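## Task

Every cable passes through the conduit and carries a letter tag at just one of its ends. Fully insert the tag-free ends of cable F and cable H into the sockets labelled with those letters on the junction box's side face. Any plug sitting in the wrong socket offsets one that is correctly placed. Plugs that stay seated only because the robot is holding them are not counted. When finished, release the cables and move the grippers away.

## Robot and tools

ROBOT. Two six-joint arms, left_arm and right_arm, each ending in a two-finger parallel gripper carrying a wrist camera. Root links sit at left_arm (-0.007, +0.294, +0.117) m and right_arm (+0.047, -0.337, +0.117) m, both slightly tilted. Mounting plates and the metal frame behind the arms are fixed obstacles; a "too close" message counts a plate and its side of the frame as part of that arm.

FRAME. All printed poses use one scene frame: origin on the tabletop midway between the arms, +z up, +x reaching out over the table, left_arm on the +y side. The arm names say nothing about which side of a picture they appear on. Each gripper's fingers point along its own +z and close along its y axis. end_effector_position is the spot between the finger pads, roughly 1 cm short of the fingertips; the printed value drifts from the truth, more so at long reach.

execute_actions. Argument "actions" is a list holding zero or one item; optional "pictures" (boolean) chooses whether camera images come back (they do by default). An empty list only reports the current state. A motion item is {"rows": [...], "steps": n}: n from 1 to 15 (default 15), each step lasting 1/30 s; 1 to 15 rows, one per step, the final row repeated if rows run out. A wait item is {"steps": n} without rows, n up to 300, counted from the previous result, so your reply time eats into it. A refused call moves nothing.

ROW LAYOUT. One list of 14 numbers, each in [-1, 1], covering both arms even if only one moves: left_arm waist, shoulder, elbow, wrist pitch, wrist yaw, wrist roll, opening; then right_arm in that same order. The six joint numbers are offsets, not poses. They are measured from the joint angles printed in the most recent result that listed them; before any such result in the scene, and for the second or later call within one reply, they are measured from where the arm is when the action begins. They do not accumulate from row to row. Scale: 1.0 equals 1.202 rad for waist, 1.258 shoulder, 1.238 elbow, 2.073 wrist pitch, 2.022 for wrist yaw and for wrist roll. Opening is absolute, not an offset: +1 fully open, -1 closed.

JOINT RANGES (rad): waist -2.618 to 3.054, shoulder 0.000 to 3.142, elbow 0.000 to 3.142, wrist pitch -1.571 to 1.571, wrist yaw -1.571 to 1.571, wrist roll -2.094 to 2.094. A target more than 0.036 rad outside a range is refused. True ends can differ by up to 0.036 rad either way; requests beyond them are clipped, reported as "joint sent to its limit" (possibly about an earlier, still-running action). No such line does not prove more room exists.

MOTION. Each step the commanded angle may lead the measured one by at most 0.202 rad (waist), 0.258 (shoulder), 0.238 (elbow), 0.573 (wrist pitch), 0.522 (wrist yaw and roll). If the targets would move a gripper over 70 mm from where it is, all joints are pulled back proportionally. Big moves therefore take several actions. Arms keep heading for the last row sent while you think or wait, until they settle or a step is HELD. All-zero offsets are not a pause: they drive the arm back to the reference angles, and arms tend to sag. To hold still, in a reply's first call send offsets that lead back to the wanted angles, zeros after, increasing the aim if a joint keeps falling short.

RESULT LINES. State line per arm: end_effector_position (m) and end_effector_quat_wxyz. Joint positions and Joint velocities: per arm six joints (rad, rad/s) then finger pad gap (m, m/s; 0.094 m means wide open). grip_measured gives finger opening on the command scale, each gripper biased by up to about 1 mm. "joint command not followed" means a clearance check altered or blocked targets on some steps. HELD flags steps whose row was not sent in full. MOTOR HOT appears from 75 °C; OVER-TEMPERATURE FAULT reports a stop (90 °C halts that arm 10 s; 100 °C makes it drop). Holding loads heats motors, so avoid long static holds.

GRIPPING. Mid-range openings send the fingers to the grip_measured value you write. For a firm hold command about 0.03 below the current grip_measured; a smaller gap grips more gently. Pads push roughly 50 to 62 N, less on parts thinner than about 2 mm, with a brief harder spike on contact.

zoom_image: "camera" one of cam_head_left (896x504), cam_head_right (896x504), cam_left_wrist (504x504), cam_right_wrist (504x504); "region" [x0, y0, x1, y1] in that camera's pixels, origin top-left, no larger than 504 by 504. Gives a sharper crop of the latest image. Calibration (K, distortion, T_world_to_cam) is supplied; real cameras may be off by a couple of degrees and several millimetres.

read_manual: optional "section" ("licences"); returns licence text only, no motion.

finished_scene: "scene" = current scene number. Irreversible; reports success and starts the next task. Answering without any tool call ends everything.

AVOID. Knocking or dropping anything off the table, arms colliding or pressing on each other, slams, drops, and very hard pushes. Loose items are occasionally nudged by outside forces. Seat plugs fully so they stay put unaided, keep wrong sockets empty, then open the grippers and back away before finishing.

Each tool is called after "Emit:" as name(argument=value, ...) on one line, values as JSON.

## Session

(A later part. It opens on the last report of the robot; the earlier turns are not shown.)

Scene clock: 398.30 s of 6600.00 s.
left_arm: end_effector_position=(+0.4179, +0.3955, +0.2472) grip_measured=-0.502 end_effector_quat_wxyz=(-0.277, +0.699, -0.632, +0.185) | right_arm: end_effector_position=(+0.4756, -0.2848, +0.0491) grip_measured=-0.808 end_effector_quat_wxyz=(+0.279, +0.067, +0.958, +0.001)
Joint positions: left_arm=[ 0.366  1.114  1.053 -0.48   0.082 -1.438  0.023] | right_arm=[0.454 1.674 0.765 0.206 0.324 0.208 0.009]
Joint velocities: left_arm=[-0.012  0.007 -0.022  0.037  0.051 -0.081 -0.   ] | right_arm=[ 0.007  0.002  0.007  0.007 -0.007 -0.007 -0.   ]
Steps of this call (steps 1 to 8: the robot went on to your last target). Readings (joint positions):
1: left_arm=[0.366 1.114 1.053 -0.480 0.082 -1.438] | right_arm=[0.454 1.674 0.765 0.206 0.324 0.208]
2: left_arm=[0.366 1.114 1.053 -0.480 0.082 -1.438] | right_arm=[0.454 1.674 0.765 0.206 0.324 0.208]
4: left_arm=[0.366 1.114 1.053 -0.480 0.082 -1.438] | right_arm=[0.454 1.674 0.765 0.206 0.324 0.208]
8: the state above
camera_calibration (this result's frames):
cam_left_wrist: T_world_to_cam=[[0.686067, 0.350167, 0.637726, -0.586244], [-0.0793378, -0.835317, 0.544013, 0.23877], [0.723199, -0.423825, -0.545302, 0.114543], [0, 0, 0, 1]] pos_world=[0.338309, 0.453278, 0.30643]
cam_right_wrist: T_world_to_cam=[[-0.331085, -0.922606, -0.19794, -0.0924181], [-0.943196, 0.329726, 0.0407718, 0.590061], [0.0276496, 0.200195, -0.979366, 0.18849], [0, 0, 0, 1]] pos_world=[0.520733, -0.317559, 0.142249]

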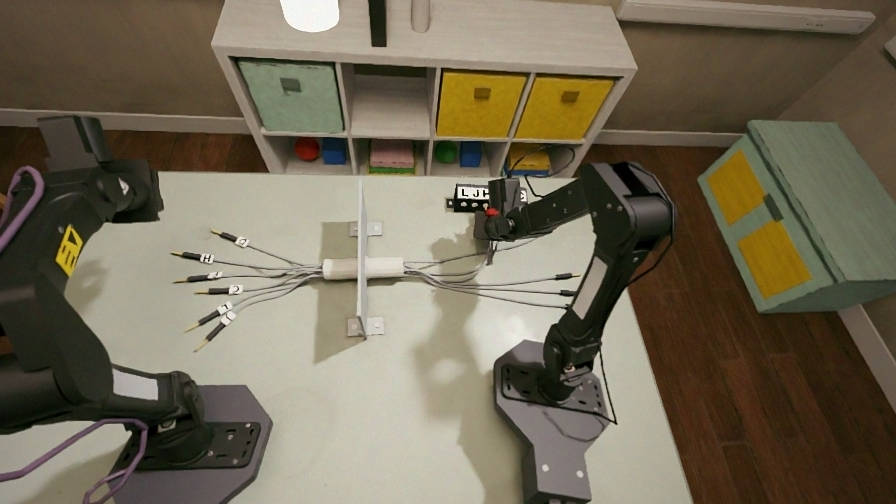

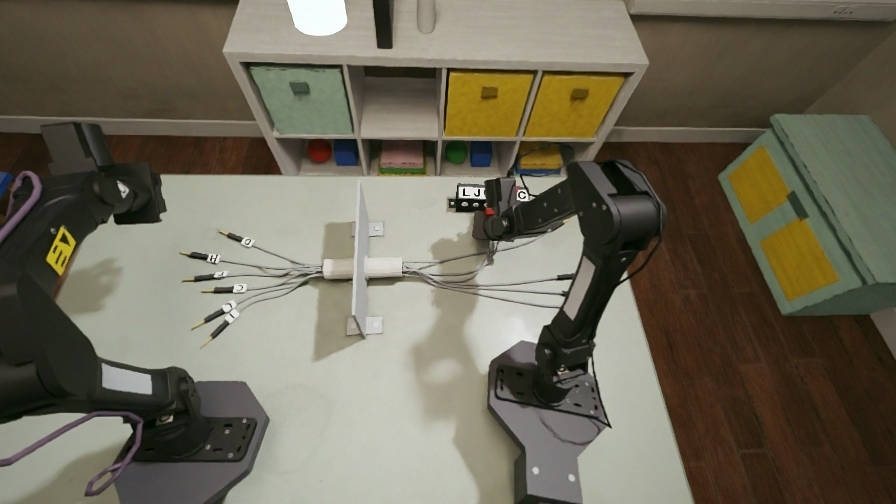

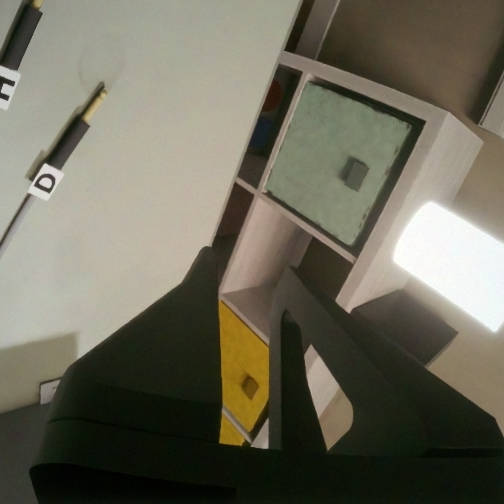

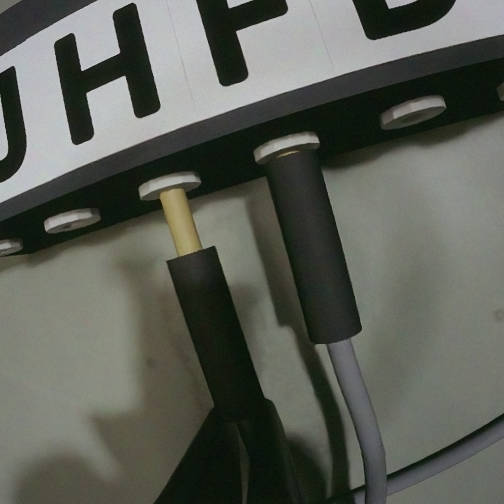

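Emit:
execute_actions(actions=[{"rows":[[0,0,0,0,0,0,-0.5,0,0,0,0.004,0,0,-0.68],[0,0,0,0,0,0,-0.5,0,0,0,0.004,0,0,-0.68],[0,0,0,0,0,0,-0.5,0,0,0,0.004,0,0,-0.68],[0,0,0,0,0,0,-0.5,0.005,0.02,-0.018,0.004,0,0,-0.68],[0,0,0,0,0,0,-0.5,0.005,0.03,-0.02,0.004,0,0,-0.68]],"steps":14}], pictures=false)

Emit:
execute_actions(actions=[{"steps":8}])

Scene clock: 399.60 s of 6600.00 s.
left_arm: end_effector_position=(+0.4179, +0.3955, +0.2472) grip_measured=-0.502 end_effector_quat_wxyz=(-0.277, +0.699, -0.632, +0.185) | right_arm: end_effector_position=(+0.4705, -0.2832, +0.0380) grip_measured=-0.683 end_effector_quat_wxyz=(+0.266, +0.063, +0.962, -0.001)
Joint positions: left_arm=[ 0.366  1.114  1.053 -0.48   0.082 -1.438  0.023] | right_arm=[0.454 1.705 0.765 0.209 0.321 0.208 0.015]
Joint velocities: left_arm=[-0.022  0.002  0.002 -0.051 -0.051 -0.051  0.   ] | right_arm=[-0.002 -0.007 -0.012  0.007 -0.007 -0.066 -0.001]
Steps of this call (steps 1 to 15: the robot went on to your last target; steps 16 to 25: nothing new was sent; steps 26 to 39: all 14 steps of this action). Readings (joint positions):
26: left_arm=[0.366 1.114 1.053 -0.480 0.082 -1.438] | right_arm=[0.454 1.674 0.765 0.205 0.321 0.208]
27: left_arm=[0.366 1.114 1.053 -0.480 0.082 -1.438] | right_arm=[0.454 1.674 0.765 0.205 0.321 0.208]
29: left_arm=[0.366 1.114 1.053 -0.480 0.082 -1.438] | right_arm=[0.454 1.674 0.765 0.206 0.321 0.208]
33: left_arm=[0.366 1.114 1.053 -0.480 0.082 -1.438] | right_arm=[0.454 1.694 0.765 0.209 0.321 0.208]
39: the state above

Scene clock: 399.87 s of 6600.00 s.
left_arm: end_effector_position=(+0.4179, +0.3955, +0.2472) grip_measured=-0.502 end_effector_quat_wxyz=(-0.277, +0.699, -0.632, +0.185) | right_arm: end_effector_position=(+0.4705, -0.2832, +0.0380) grip_measured=-0.683 end_effector_quat_wxyz=(+0.266, +0.063, +0.962, -0.001)
Joint positions: left_arm=[ 0.366  1.114  1.053 -0.48   0.082 -1.438  0.023] | right_arm=[0.454 1.705 0.765 0.209 0.321 0.208 0.015]
Joint velocities: left_arm=[ 0.002  0.002 -0.022 -0.037  0.066 -0.051 -0.   ] | right_arm=[ 0.002 -0.007  0.012  0.007  0.037 -0.095 -0.001]
Steps of this call (steps 1 to 8: the robot went on to your last target). Readings (joint positions):
1: left_arm=[0.366 1.114 1.053 -0.480 0.082 -1.438] | right_arm=[0.454 1.705 0.765 0.209 0.321 0.208]
2: left_arm=[0.366 1.114 1.053 -0.480 0.082 -1.438] | right_arm=[0.454 1.705 0.765 0.209 0.321 0.208]
4: left_arm=[0.366 1.114 1.053 -0.480 0.082 -1.438] | right_arm=[0.454 1.705 0.765 0.209 0.321 0.208]
8: the state above
camera_calibration (this result's frames):
cam_left_wrist: T_world_to_cam=[[0.686067, 0.350167, 0.637726, -0.586244], [-0.0793378, -0.835317, 0.544013, 0.23877], [0.723199, -0.423825, -0.545302, 0.114543], [0, 0, 0, 1]] pos_world=[0.338309, 0.453278, 0.30643]
cam_right_wrist: T_world_to_cam=[[-0.3298, -0.925657, -0.185446, -0.0967476], [-0.944051, 0.32329, 0.0652083, 0.582776], [-0.000407749, 0.196576, -0.980488, 0.18975], [0, 0, 0, 1]] pos_world=[0.51834, -0.315261, 0.130104]

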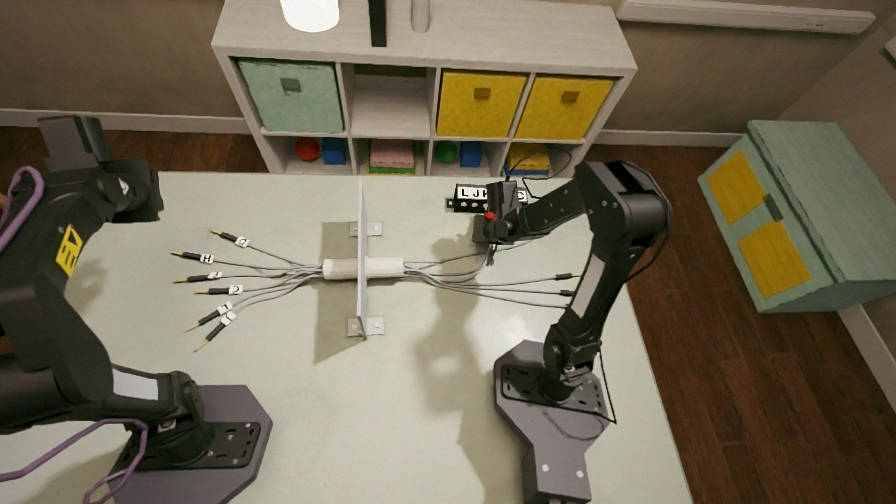

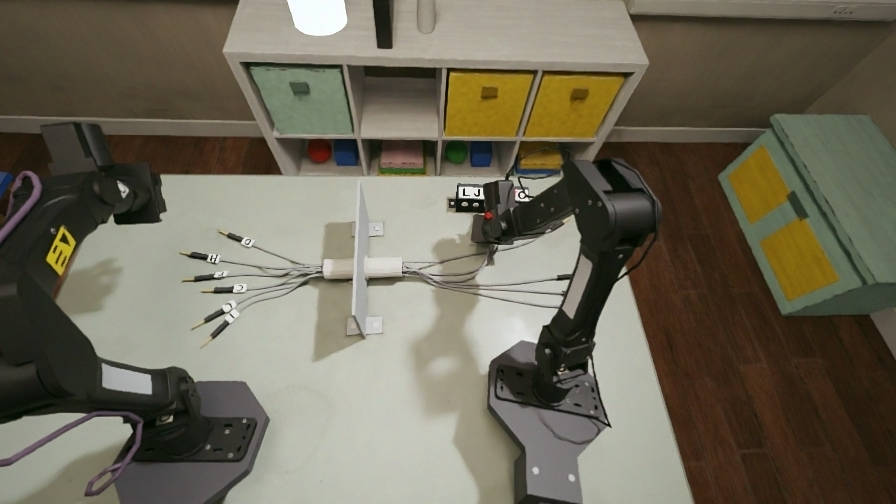

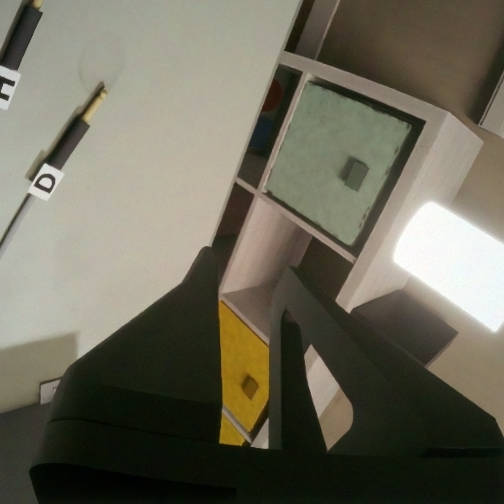

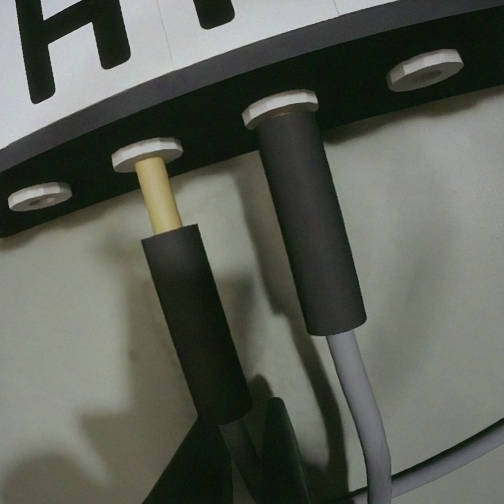

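Emit:
execute_actions(actions=[{"rows":[[0,0,0,0,0,0,-0.5,0.012,0,0,0.004,0,0,-0.83],[0,0,0,0,0,0,-0.5,0.012,0,0,0.004,0,0,-0.83],[0,0,0,0,0,0,-0.5,0.012,0,0,0.004,0,0,-0.83],[0,0,0,0,0,0,-0.5,0.012,-0.02,0.02,0.01,0,0,-0.83],[0,0,0,0,0,0,-0.5,0.012,-0.03,0.03,0.015,0,0,-0.83],[0,0,0,0,0,0,-0.5,0.012,-0.035,0.035,0.02,0,0,-0.83]],"steps":14}], pictures=false)

Emit:
execute_actions(actions=[{"steps":8}])

Scene clock: 401.73 s of 6600.00 s.
left_arm: end_effector_position=(+0.4179, +0.3955, +0.2472) grip_measured=-0.502 end_effector_quat_wxyz=(-0.277, +0.699, -0.632, +0.185) | right_arm: end_effector_position=(+0.4809, -0.2827, +0.0472) grip_measured=-0.827 end_effector_quat_wxyz=(+0.283, +0.068, +0.957, +0.003)
Joint positions: left_arm=[ 0.366  1.114  1.053 -0.48   0.082 -1.438  0.023] | right_arm=[0.454 1.694 0.777 0.225 0.321 0.208 0.008]
Joint velocities: left_arm=[-0.012  0.002  0.002 -0.007  0.037 -0.081 -0.001] | right_arm=[-0.027 -0.022  0.002 -0.037 -0.037 -0.051  0.   ]
Steps of this call (steps 1 to 15: the robot went on to your last target; steps 16 to 42: nothing new was sent; steps 43 to 56: all 14 steps of this action). Readings (joint positions):
43: left_arm=[0.366 1.114 1.053 -0.480 0.082 -1.438] | right_arm=[0.454 1.705 0.765 0.209 0.321 0.208]
44: left_arm=[0.366 1.114 1.053 -0.480 0.082 -1.438] | right_arm=[0.454 1.705 0.765 0.209 0.321 0.208]
46: left_arm=[0.366 1.114 1.053 -0.480 0.082 -1.438] | right_arm=[0.454 1.705 0.765 0.209 0.321 0.208]
50: left_arm=[0.366 1.114 1.053 -0.480 0.082 -1.438] | right_arm=[0.454 1.705 0.769 0.216 0.321 0.208]
56: the state above

Scene clock: 402.00 s of 6600.00 s.
left_arm: end_effector_position=(+0.4179, +0.3955, +0.2472) grip_measured=-0.502 end_effector_quat_wxyz=(-0.277, +0.699, -0.632, +0.185) | right_arm: end_effector_position=(+0.4812, -0.2827, +0.0476) grip_measured=-0.827 end_effector_quat_wxyz=(+0.284, +0.068, +0.956, +0.003)
Joint positions: left_arm=[ 0.366  1.114  1.053 -0.48   0.082 -1.438  0.023] | right_arm=[0.454 1.694 0.777 0.227 0.321 0.208 0.008]
Joint velocities: left_arm=[ 0.007  0.012 -0.002 -0.037 -0.037  0.022  0.   ] | right_arm=[ 0.002 -0.002 -0.002 -0.037  0.037 -0.022  0.   ]
Steps of this call (steps 1 to 8: the robot went on to your last target). Readings (joint positions):
1: left_arm=[0.366 1.114 1.053 -0.480 0.082 -1.438] | right_arm=[0.454 1.694 0.777 0.226 0.321 0.208]
2: left_arm=[0.366 1.114 1.053 -0.480 0.082 -1.438] | right_arm=[0.454 1.694 0.777 0.227 0.321 0.208]
4: left_arm=[0.366 1.114 1.053 -0.480 0.082 -1.438] | right_arm=[0.454 1.694 0.777 0.227 0.321 0.208]
8: the state above
camera_calibration (this result's frames):
cam_left_wrist: T_world_to_cam=[[0.686067, 0.350167, 0.637726, -0.586244], [-0.0793378, -0.835317, 0.544013, 0.23877], [0.723199, -0.423825, -0.545302, 0.114543], [0, 0, 0, 1]] pos_world=[0.338309, 0.453278, 0.30643]
cam_right_wrist: T_world_to_cam=[[-0.329692, -0.921204, -0.206607, -0.0888394], [-0.943248, 0.330644, 0.0309315, 0.595479], [0.0398192, 0.205079, -0.977935, 0.181936], [0, 0, 0, 1]] pos_world=[0.52515, -0.316042, 0.141148]

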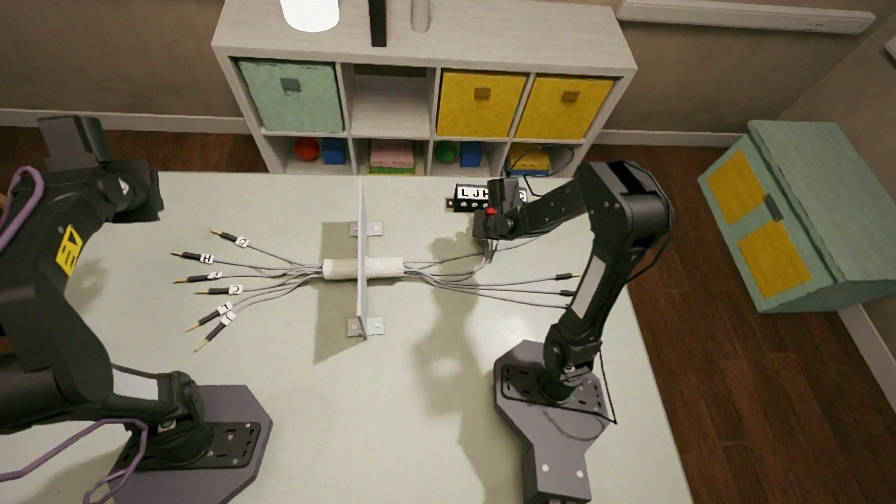

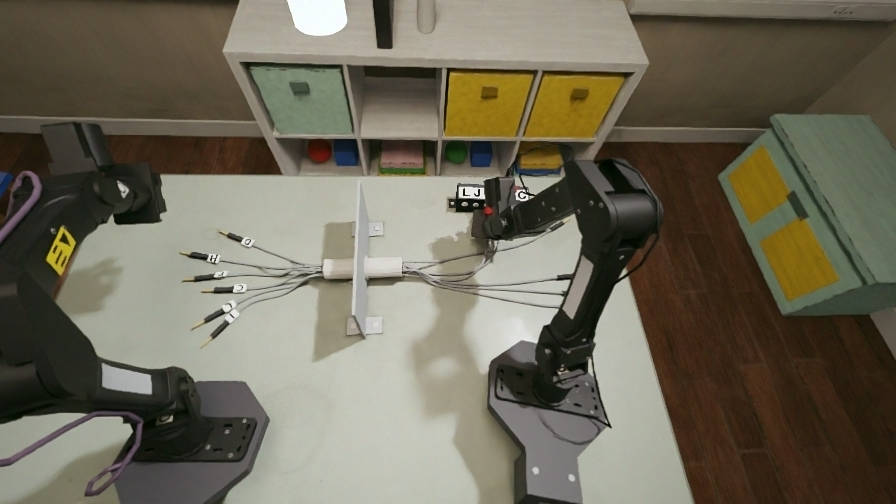

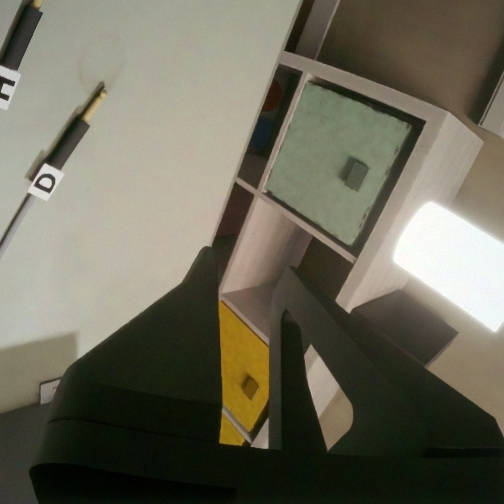

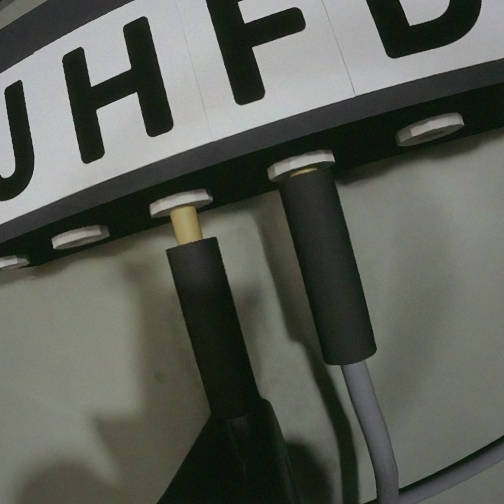

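Progressing: ~9 mm left. Continue, keeping z low.

Emit:
execute_actions(actions=[{"rows":[[0,0,0,0,0,0,-0.5,0,0,0.02,0.008,0,0,-0.83],[0,0,0,0,0,0,-0.5,0,0.005,0.03,0.012,0,0,-0.83],[0,0,0,0,0,0,-0.5,0,0.01,0.04,0.016,0,0,-0.83],[0,0,0,0,0,0,-0.5,0,0.015,0.05,0.02,0,0,-0.83],[0,0,0,0,0,0,-0.5,0,0.02,0.055,0.024,0,0,-0.83]],"steps":14}], pictures=false)

Emit:
execute_actions(actions=[{"steps":8}])

Scene clock: 407.63 s of 6600.00 s.
left_arm: end_effector_position=(+0.4179, +0.3955, +0.2472) grip_measured=-0.502 end_effector_quat_wxyz=(-0.277, +0.699, -0.632, +0.185) | right_arm: end_effector_position=(+0.4859, -0.2820, +0.0457) grip_measured=-0.827 end_effector_quat_wxyz=(+0.284, +0.068, +0.957, +0.001)
Joint positions: left_arm=[ 0.366  1.114  1.053 -0.48   0.082 -1.438  0.023] | right_arm=[0.454 1.713 0.799 0.221 0.325 0.208 0.008]
Joint velocities: left_arm=[-0.007 -0.017 -0.002 -0.007 -0.007 -0.022  0.   ] | right_arm=[-0.007 -0.017 -0.012 -0.037  0.037 -0.007  0.   ]
Steps of this call (steps 1 to 15: the robot went on to your last target; steps 16 to 90: nothing new was sent; then 2.17 s passed at rest; steps 91 to 104: all 14 steps of this action). Readings (joint positions):
91: left_arm=[0.366 1.114 1.053 -0.480 0.082 -1.438] | right_arm=[0.454 1.694 0.777 0.227 0.321 0.208]
92: left_arm=[0.366 1.114 1.053 -0.480 0.082 -1.438] | right_arm=[0.454 1.694 0.777 0.227 0.321 0.208]
94: left_arm=[0.366 1.114 1.053 -0.480 0.082 -1.438] | right_arm=[0.454 1.696 0.784 0.227 0.321 0.208]
98: left_arm=[0.366 1.114 1.053 -0.480 0.082 -1.438] | right_arm=[0.454 1.712 0.799 0.221 0.324 0.208]
104: the state above

Scene clock: 407.90 s of 6600.00 s.
left_arm: end_effector_position=(+0.4179, +0.3955, +0.2472) grip_measured=-0.502 end_effector_quat_wxyz=(-0.277, +0.699, -0.632, +0.185) | right_arm: end_effector_position=(+0.4859, -0.2820, +0.0457) grip_measured=-0.827 end_effector_quat_wxyz=(+0.284, +0.068, +0.957, +0.001)
Joint positions: left_arm=[ 0.366  1.114  1.053 -0.48   0.082 -1.438  0.023] | right_arm=[0.454 1.713 0.799 0.221 0.325 0.208 0.008]
Joint velocities: left_arm=[-0.012 -0.017  0.002 -0.007  0.007  0.037 -0.001] | right_arm=[ 0.007 -0.007 -0.012 -0.007  0.051 -0.022  0.   ]
Steps of this call (steps 1 to 8: the robot went on to your last target). Readings (joint positions):
1: left_arm=[0.366 1.114 1.053 -0.480 0.082 -1.438] | right_arm=[0.454 1.713 0.799 0.221 0.325 0.208]
2: left_arm=[0.366 1.114 1.053 -0.480 0.082 -1.438] | right_arm=[0.454 1.713 0.799 0.221 0.325 0.208]
4: left_arm=[0.366 1.114 1.053 -0.480 0.082 -1.438] | right_arm=[0.454 1.713 0.799 0.221 0.325 0.208]
8: the state above
camera_calibration (this result's frames):
cam_left_wrist: T_world_to_cam=[[0.686067, 0.350167, 0.637726, -0.586244], [-0.0793378, -0.835317, 0.544013, 0.23877], [0.723199, -0.423825, -0.545302, 0.114543], [0, 0, 0, 1]] pos_world=[0.338309, 0.453278, 0.30643]
cam_right_wrist: T_world_to_cam=[[-0.331557, -0.921429, -0.202579, -0.0863193], [-0.942658, 0.33227, 0.031501, 0.599837], [0.0382852, 0.201407, -0.978759, 0.179469], [0, 0, 0, 1]] pos_world=[0.52995, -0.314991, 0.139275]

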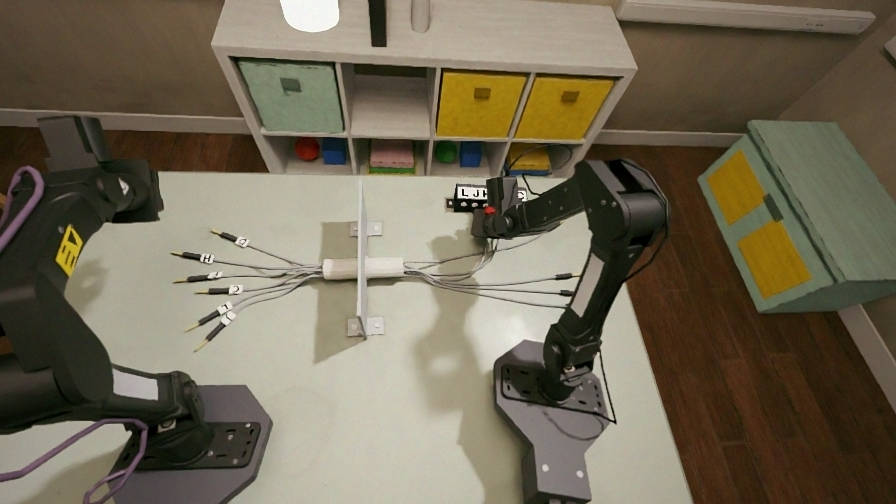

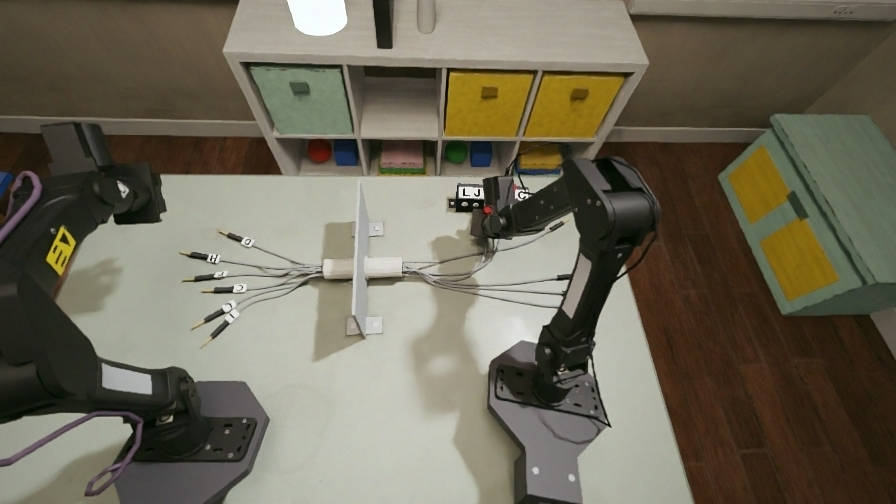

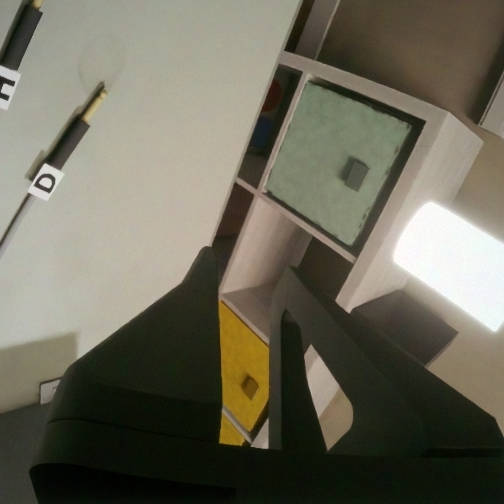

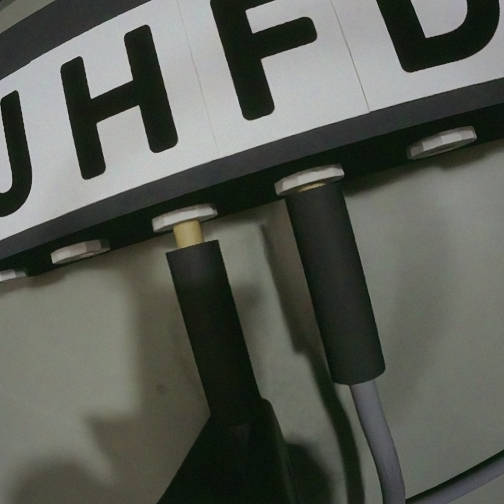

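Emit:
execute_actions(actions=[{"rows":[[0,0,0,0,0,0,-0.5,0,0,0.03,0.015,0,0,-0.83],[0,0,0,0,0,0,-0.5,0,0.005,0.04,0.025,0,0,-0.83],[0,0,0,0,0,0,-0.5,0,0.01,0.05,0.035,0,0,-0.83],[0,0,0,0,0,0,-0.5,0,0.015,0.06,0.045,0,0,-0.83],[0,0,0,0,0,0,-0.5,0,0.02,0.07,0.05,0,0,-0.83]],"steps":14}], pictures=false)

Emit:
execute_actions(actions=[{"steps":8}])

Scene clock: 409.23 s of 6600.00 s.
left_arm: end_effector_position=(+0.4179, +0.3955, +0.2472) grip_measured=-0.502 end_effector_quat_wxyz=(-0.277, +0.699, -0.632, +0.185) | right_arm: end_effector_position=(+0.4880, -0.2818, +0.0405) grip_measured=-0.827 end_effector_quat_wxyz=(+0.277, +0.067, +0.959, -0.004)
Joint positions: left_arm=[ 0.366  1.114  1.053 -0.48   0.082 -1.438  0.023] | right_arm=[0.454 1.739 0.823 0.206 0.332 0.208 0.008]
Joint velocities: left_arm=[ 0.002 -0.002  0.027 -0.051 -0.022  0.007  0.001] | right_arm=[-0.007  0.007 -0.007  0.007 -0.066 -0.022 -0.   ]
Steps of this call (steps 1 to 15: the robot went on to your last target; steps 16 to 26: nothing new was sent; steps 27 to 40: all 14 steps of this action). Readings (joint positions):
27: left_arm=[0.366 1.114 1.053 -0.480 0.082 -1.438] | right_arm=[0.454 1.713 0.799 0.220 0.325 0.208]
28: left_arm=[0.366 1.114 1.053 -0.480 0.082 -1.438] | right_arm=[0.454 1.713 0.799 0.220 0.325 0.208]
30: left_arm=[0.366 1.114 1.053 -0.480 0.082 -1.438] | right_arm=[0.454 1.716 0.805 0.216 0.326 0.208]
34: left_arm=[0.366 1.114 1.053 -0.480 0.082 -1.438] | right_arm=[0.454 1.736 0.821 0.207 0.332 0.208]
40: the state above

Scene clock: 409.50 s of 6600.00 s.
left_arm: end_effector_position=(+0.4179, +0.3955, +0.2472) grip_measured=-0.502 end_effector_quat_wxyz=(-0.277, +0.699, -0.632, +0.185) | right_arm: end_effector_position=(+0.4879, -0.2818, +0.0404) grip_measured=-0.827 end_effector_quat_wxyz=(+0.276, +0.067, +0.959, -0.004)
Joint positions: left_arm=[ 0.366  1.114  1.053 -0.48   0.082 -1.438  0.023] | right_arm=[0.454 1.739 0.823 0.206 0.332 0.208 0.008]
Joint velocities: left_arm=[ 0.002 -0.012  0.002 -0.066 -0.007 -0.095 -0.001] | right_arm=[-0.012  0.002 -0.017 -0.037  0.022 -0.022 -0.   ]
Steps of this call (steps 1 to 8: the robot went on to your last target). Readings (joint positions):
1: left_arm=[0.366 1.114 1.053 -0.480 0.082 -1.438] | right_arm=[0.454 1.739 0.823 0.206 0.332 0.208]
2: left_arm=[0.366 1.114 1.053 -0.480 0.082 -1.438] | right_arm=[0.454 1.739 0.823 0.206 0.332 0.208]
4: left_arm=[0.366 1.114 1.053 -0.480 0.082 -1.438] | right_arm=[0.454 1.739 0.823 0.206 0.332 0.208]
8: the state above
camera_calibration (this result's frames):
cam_left_wrist: T_world_to_cam=[[0.686067, 0.350167, 0.637726, -0.586244], [-0.0793378, -0.835317, 0.544013, 0.23877], [0.723199, -0.423825, -0.545302, 0.114543], [0, 0, 0, 1]] pos_world=[0.338309, 0.453278, 0.30643]
cam_right_wrist: T_world_to_cam=[[-0.335222, -0.923197, -0.187973, -0.0858362], [-0.941861, 0.333236, 0.0430356, 0.601235], [0.0229092, 0.191471, -0.981231, 0.179044], [0, 0, 0, 1]] pos_world=[0.533403, -0.313879, 0.133674]

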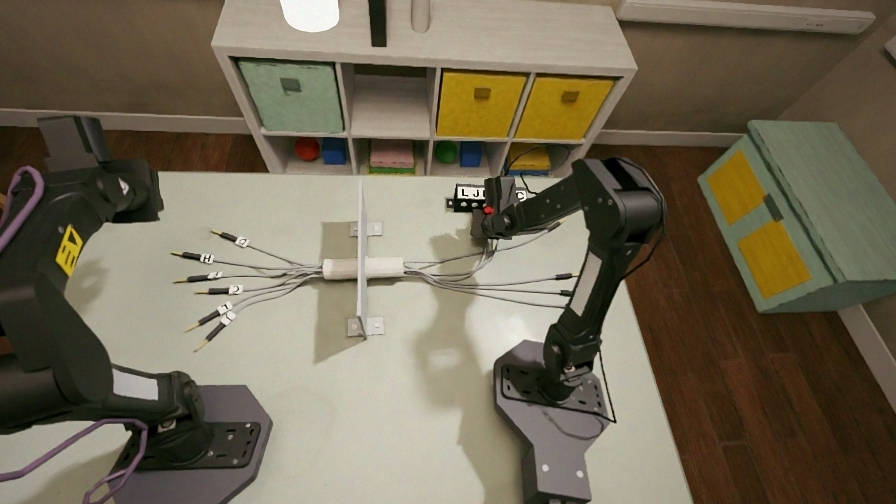

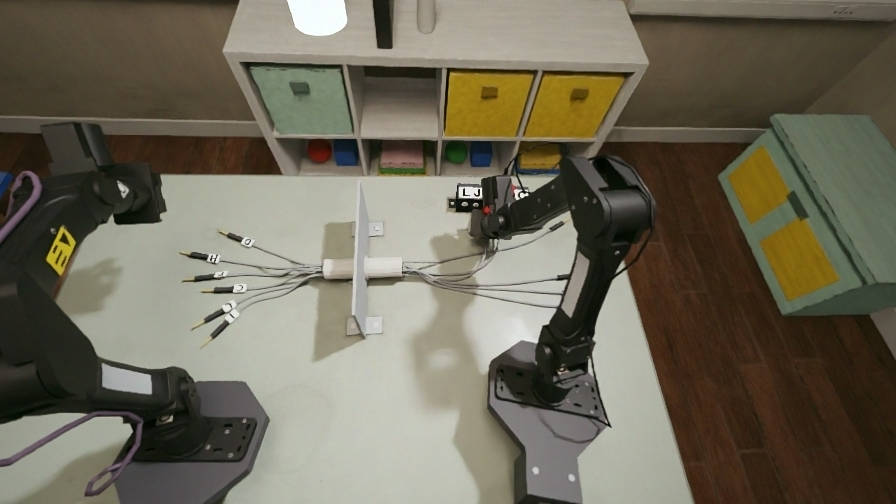

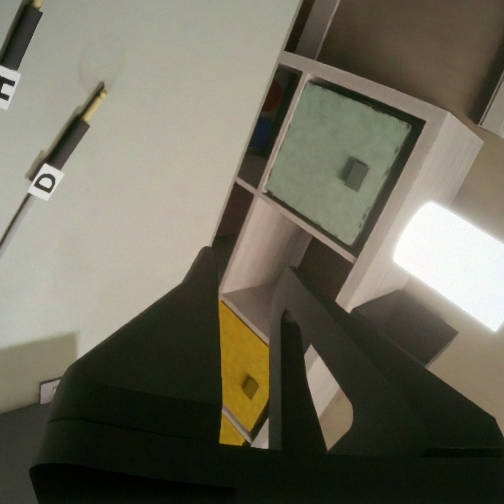

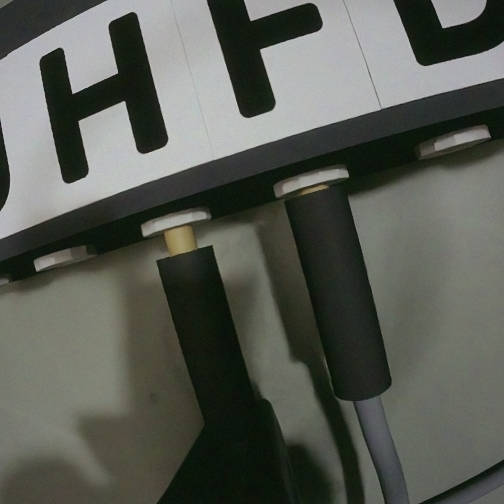

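Emit:
execute_actions(actions=[{"rows":[[0,0,0,0,0,0,-0.5,0,-0.03,0.02,0.04,0,0,-0.83],[0,0,0,0,0,0,-0.5,0,-0.045,0.04,0.06,0,0,-0.83],[0,0,0,0,0,0,-0.5,0,-0.04,0.06,0.08,0,0,-0.83],[0,0,0,0,0,0,-0.5,0,-0.04,0.08,0.10,0,0,-0.83]],"steps":10}], pictures=false)

Emit:
execute_actions(actions=[{"rows":[[0,0,0,0,0,0,-0.5,0,0,0,0,0,0,-0.83]],"steps":6}])

Scene clock: 410.47 s of 6600.00 s.
left_arm: end_effector_position=(+0.4179, +0.3955, +0.2472) grip_measured=-0.502 end_effector_quat_wxyz=(-0.277, +0.699, -0.632, +0.185) | right_arm: end_effector_position=(+0.4898, -0.2818, +0.0422) grip_measured=-0.827 end_effector_quat_wxyz=(+0.279, +0.068, +0.958, -0.004)
Joint positions: left_arm=[ 0.366  1.114  1.053 -0.48   0.082 -1.438  0.023] | right_arm=[0.454 1.737 0.827 0.204 0.333 0.208 0.008]
Joint velocities: left_arm=[ 0.012  0.002 -0.012  0.081  0.066  0.007 -0.   ] | right_arm=[-0.012 -0.002 -0.012 -0.051  0.022  0.022  0.001]
Steps of this call (steps 1 to 15: the robot went on to your last target; steps 16 to 19: nothing new was sent; steps 20 to 29: all 10 steps of this action). Readings (joint positions):
20: left_arm=[0.366 1.114 1.053 -0.480 0.082 -1.438] | right_arm=[0.454 1.739 0.823 0.204 0.333 0.208]
21: left_arm=[0.366 1.114 1.053 -0.480 0.082 -1.438] | right_arm=[0.454 1.737 0.823 0.204 0.333 0.208]
23: left_arm=[0.366 1.114 1.053 -0.480 0.082 -1.438] | right_arm=[0.454 1.737 0.826 0.207 0.333 0.208]
27: left_arm=[0.366 1.114 1.053 -0.480 0.082 -1.438] | right_arm=[0.454 1.737 0.827 0.205 0.333 0.208]
29: the state above

Scene clock: 410.67 s of 6600.00 s.
left_arm: end_effector_position=(+0.4179, +0.3955, +0.2472) grip_measured=-0.502 end_effector_quat_wxyz=(-0.277, +0.699, -0.632, +0.185) | right_arm: end_effector_position=(+0.4877, -0.2819, +0.0408) grip_measured=-0.827 end_effector_quat_wxyz=(+0.274, +0.067, +0.959, -0.005)
Joint positions: left_arm=[ 0.366  1.114  1.053 -0.48   0.082 -1.438  0.023] | right_arm=[0.454 1.737 0.827 0.195 0.333 0.208 0.008]
Joint velocities: left_arm=[ 0.017  0.002  0.007  0.081  0.007  0.125 -0.   ] | right_arm=[-0.012 -0.002  0.012  0.007 -0.066 -0.095  0.001]
Steps of this call (steps 1 to 6: all 6 steps of this action). Readings (joint positions):
1: left_arm=[0.366 1.114 1.053 -0.480 0.082 -1.438] | right_arm=[0.454 1.737 0.827 0.196 0.333 0.208]
2: left_arm=[0.366 1.114 1.053 -0.480 0.082 -1.438] | right_arm=[0.454 1.737 0.827 0.195 0.333 0.208]
4: left_arm=[0.366 1.114 1.053 -0.480 0.082 -1.438] | right_arm=[0.454 1.737 0.827 0.195 0.333 0.208]
6: the state above
camera_calibration (this result's frames):
cam_left_wrist: T_world_to_cam=[[0.686067, 0.350167, 0.637726, -0.586244], [-0.0793378, -0.835317, 0.544013, 0.23877], [0.723199, -0.423825, -0.545302, 0.114543], [0, 0, 0, 1]] pos_world=[0.338309, 0.453278, 0.30643]
cam_right_wrist: T_world_to_cam=[[-0.335365, -0.923762, -0.184914, -0.0862377], [-0.941921, 0.332484, 0.0473256, 0.600711], [0.0177633, 0.190045, -0.981615, 0.181519], [0, 0, 0, 1]] pos_world=[0.533676, -0.313887, 0.133806]

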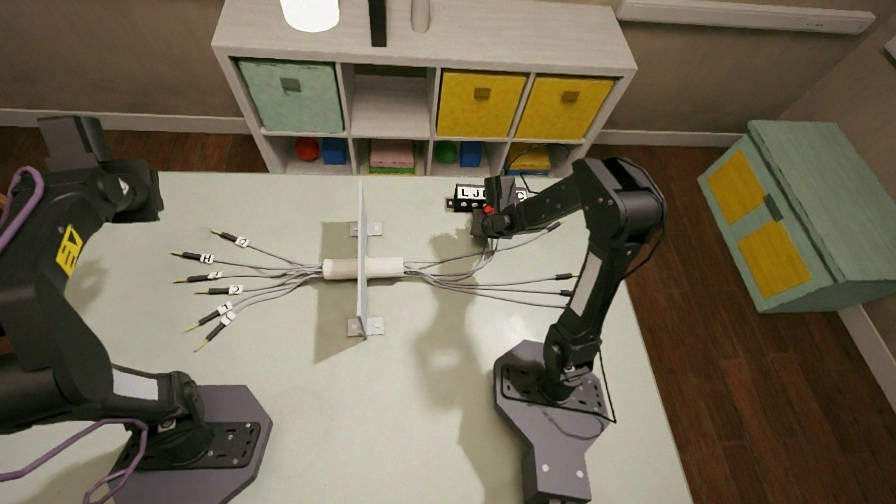

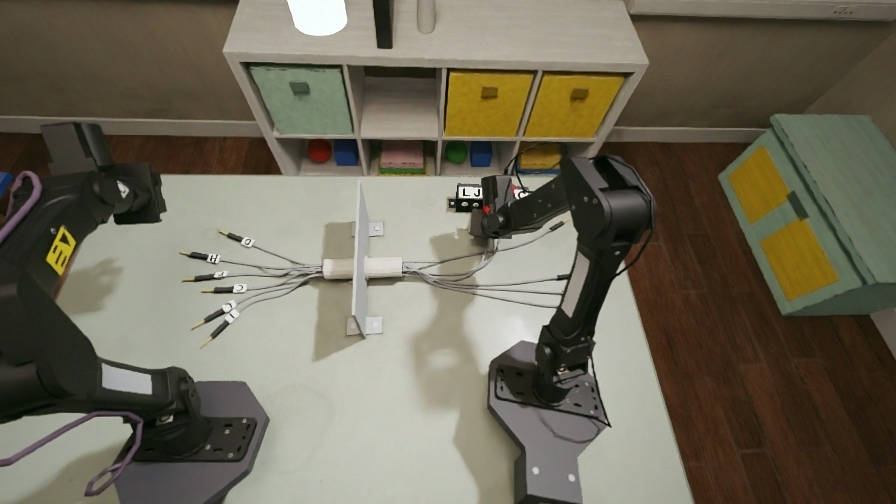

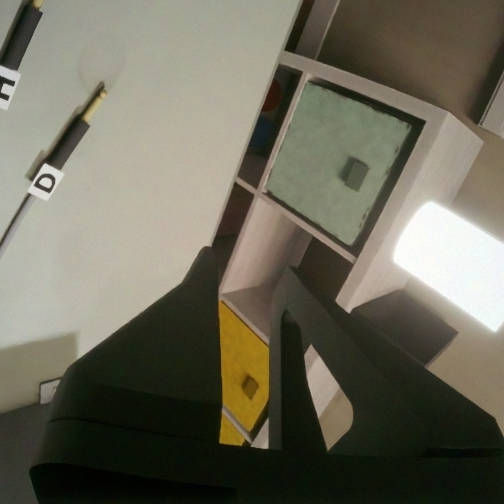

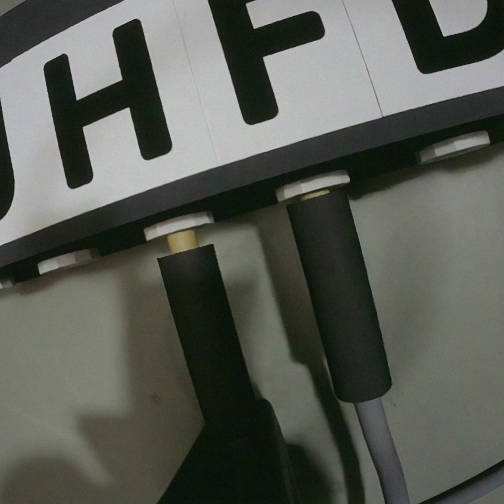

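Emit:
execute_actions(actions=[{"rows":[[0,0,0,0,0,0,-0.5,0,0,-0.045,0.004,0,0,-0.8],[0,0,0,0,0,0,-0.5,0,0,-0.045,0.004,0,0,-0.8],[0,0,0,0,0,0,-0.5,0,0,-0.045,0.004,0,0,-0.8],[0,0,0,0,0,0,-0.5,0,0,-0.045,0.004,0,0,-0.8],[0,0,0,0,0,0,-0.5,0,-0.03,-0.045,0.01,0,0,-0.82],[0,0,0,0,0,0,-0.5,0,-0.05,-0.045,0.015,0,0,-0.83]],"steps":15}], pictures=false)

Emit:
execute_actions(actions=[{"steps":10}])

Scene clock: 412.13 s of 6600.00 s.
left_arm: end_effector_position=(+0.4179, +0.3955, +0.2472) grip_measured=-0.502 end_effector_quat_wxyz=(-0.277, +0.699, -0.632, +0.185) | right_arm: end_effector_position=(+0.4780, -0.2843, +0.0430) grip_measured=-0.827 end_effector_quat_wxyz=(+0.275, +0.067, +0.959, -0.004)
Joint positions: left_arm=[ 0.366  1.114  1.053 -0.48   0.082 -1.438  0.023] | right_arm=[0.454 1.704 0.781 0.212 0.331 0.208 0.008]
Joint velocities: left_arm=[ 0.007  0.002 -0.012 -0.022 -0.037  0.037 -0.   ] | right_arm=[ 0.002 -0.007  0.007  0.007  0.022  0.007 -0.001]
Steps of this call (steps 1 to 15: the robot went on to your last target; steps 16 to 29: nothing new was sent; steps 30 to 44: all 15 steps of this action). Readings (joint positions):
30: left_arm=[0.366 1.114 1.053 -0.480 0.082 -1.438] | right_arm=[0.454 1.737 0.822 0.198 0.333 0.208]
31: left_arm=[0.366 1.114 1.053 -0.480 0.082 -1.438] | right_arm=[0.454 1.737 0.814 0.203 0.333 0.208]
33: left_arm=[0.366 1.114 1.053 -0.480 0.082 -1.438] | right_arm=[0.454 1.737 0.796 0.203 0.333 0.208]
37: left_arm=[0.366 1.114 1.053 -0.480 0.082 -1.438] | right_arm=[0.454 1.724 0.781 0.203 0.332 0.208]
44: the state above

Scene clock: 412.47 s of 6600.00 s.
left_arm: end_effector_position=(+0.4179, +0.3955, +0.2472) grip_measured=-0.502 end_effector_quat_wxyz=(-0.277, +0.699, -0.632, +0.185) | right_arm: end_effector_position=(+0.4780, -0.2843, +0.0430) grip_measured=-0.827 end_effector_quat_wxyz=(+0.275, +0.067, +0.959, -0.004)
Joint positions: left_arm=[ 0.366  1.114  1.053 -0.48   0.082 -1.438  0.023] | right_arm=[0.454 1.704 0.781 0.212 0.331 0.208 0.008]
Joint velocities: left_arm=[ 0.017 -0.002 -0.002  0.022 -0.022 -0.051 -0.   ] | right_arm=[ 0.012  0.007 -0.022  0.022 -0.007 -0.022 -0.   ]
Steps of this call (steps 1 to 10: the robot went on to your last target). Readings (joint positions):
1: left_arm=[0.366 1.114 1.053 -0.480 0.082 -1.438] | right_arm=[0.454 1.704 0.781 0.212 0.331 0.208]
2: left_arm=[0.366 1.114 1.053 -0.480 0.082 -1.438] | right_arm=[0.454 1.704 0.781 0.212 0.331 0.208]
4: left_arm=[0.366 1.114 1.053 -0.480 0.082 -1.438] | right_arm=[0.454 1.704 0.781 0.212 0.331 0.208]
8: left_arm=[0.366 1.114 1.053 -0.480 0.082 -1.438] | right_arm=[0.454 1.704 0.781 0.212 0.331 0.208]
10: the state above
camera_calibration (this result's frames):
cam_left_wrist: T_world_to_cam=[[0.686067, 0.350167, 0.637726, -0.586244], [-0.0793378, -0.835317, 0.544013, 0.23877], [0.723199, -0.423825, -0.545302, 0.114543], [0, 0, 0, 1]] pos_world=[0.338309, 0.453278, 0.30643]
cam_right_wrist: T_world_to_cam=[[-0.334676, -0.92342, -0.187849, -0.0913602], [-0.942103, 0.332287, 0.0450268, 0.592421], [0.0208413, 0.192043, -0.981165, 0.18342], [0, 0, 0, 1]] pos_world=[0.523723, -0.316442, 0.136129]

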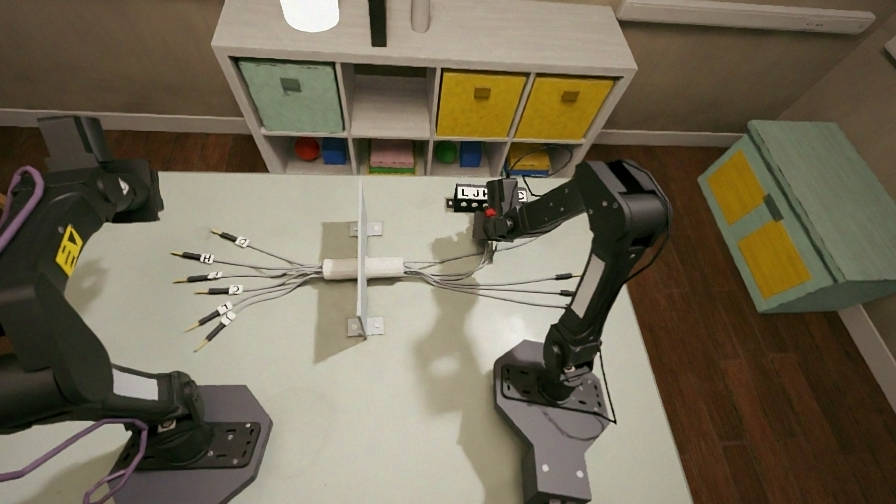

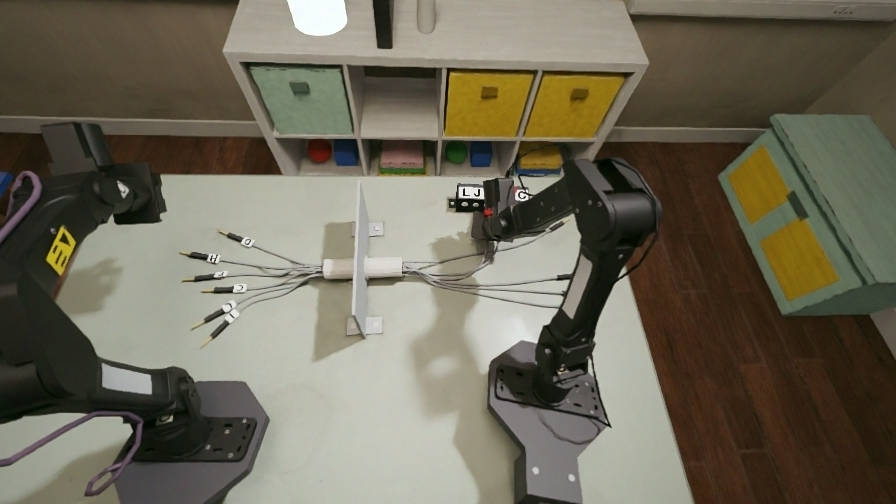

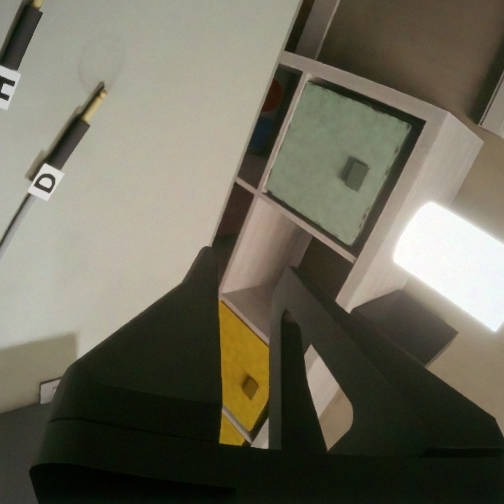

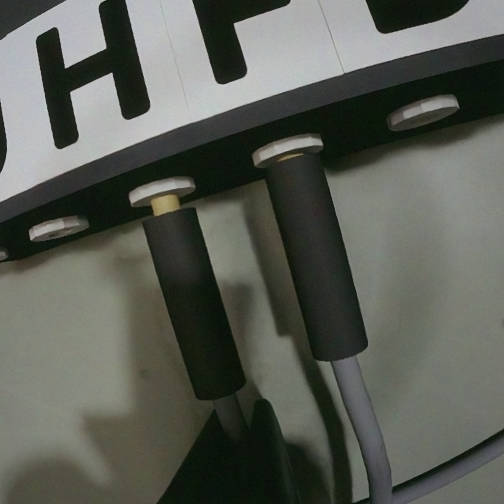

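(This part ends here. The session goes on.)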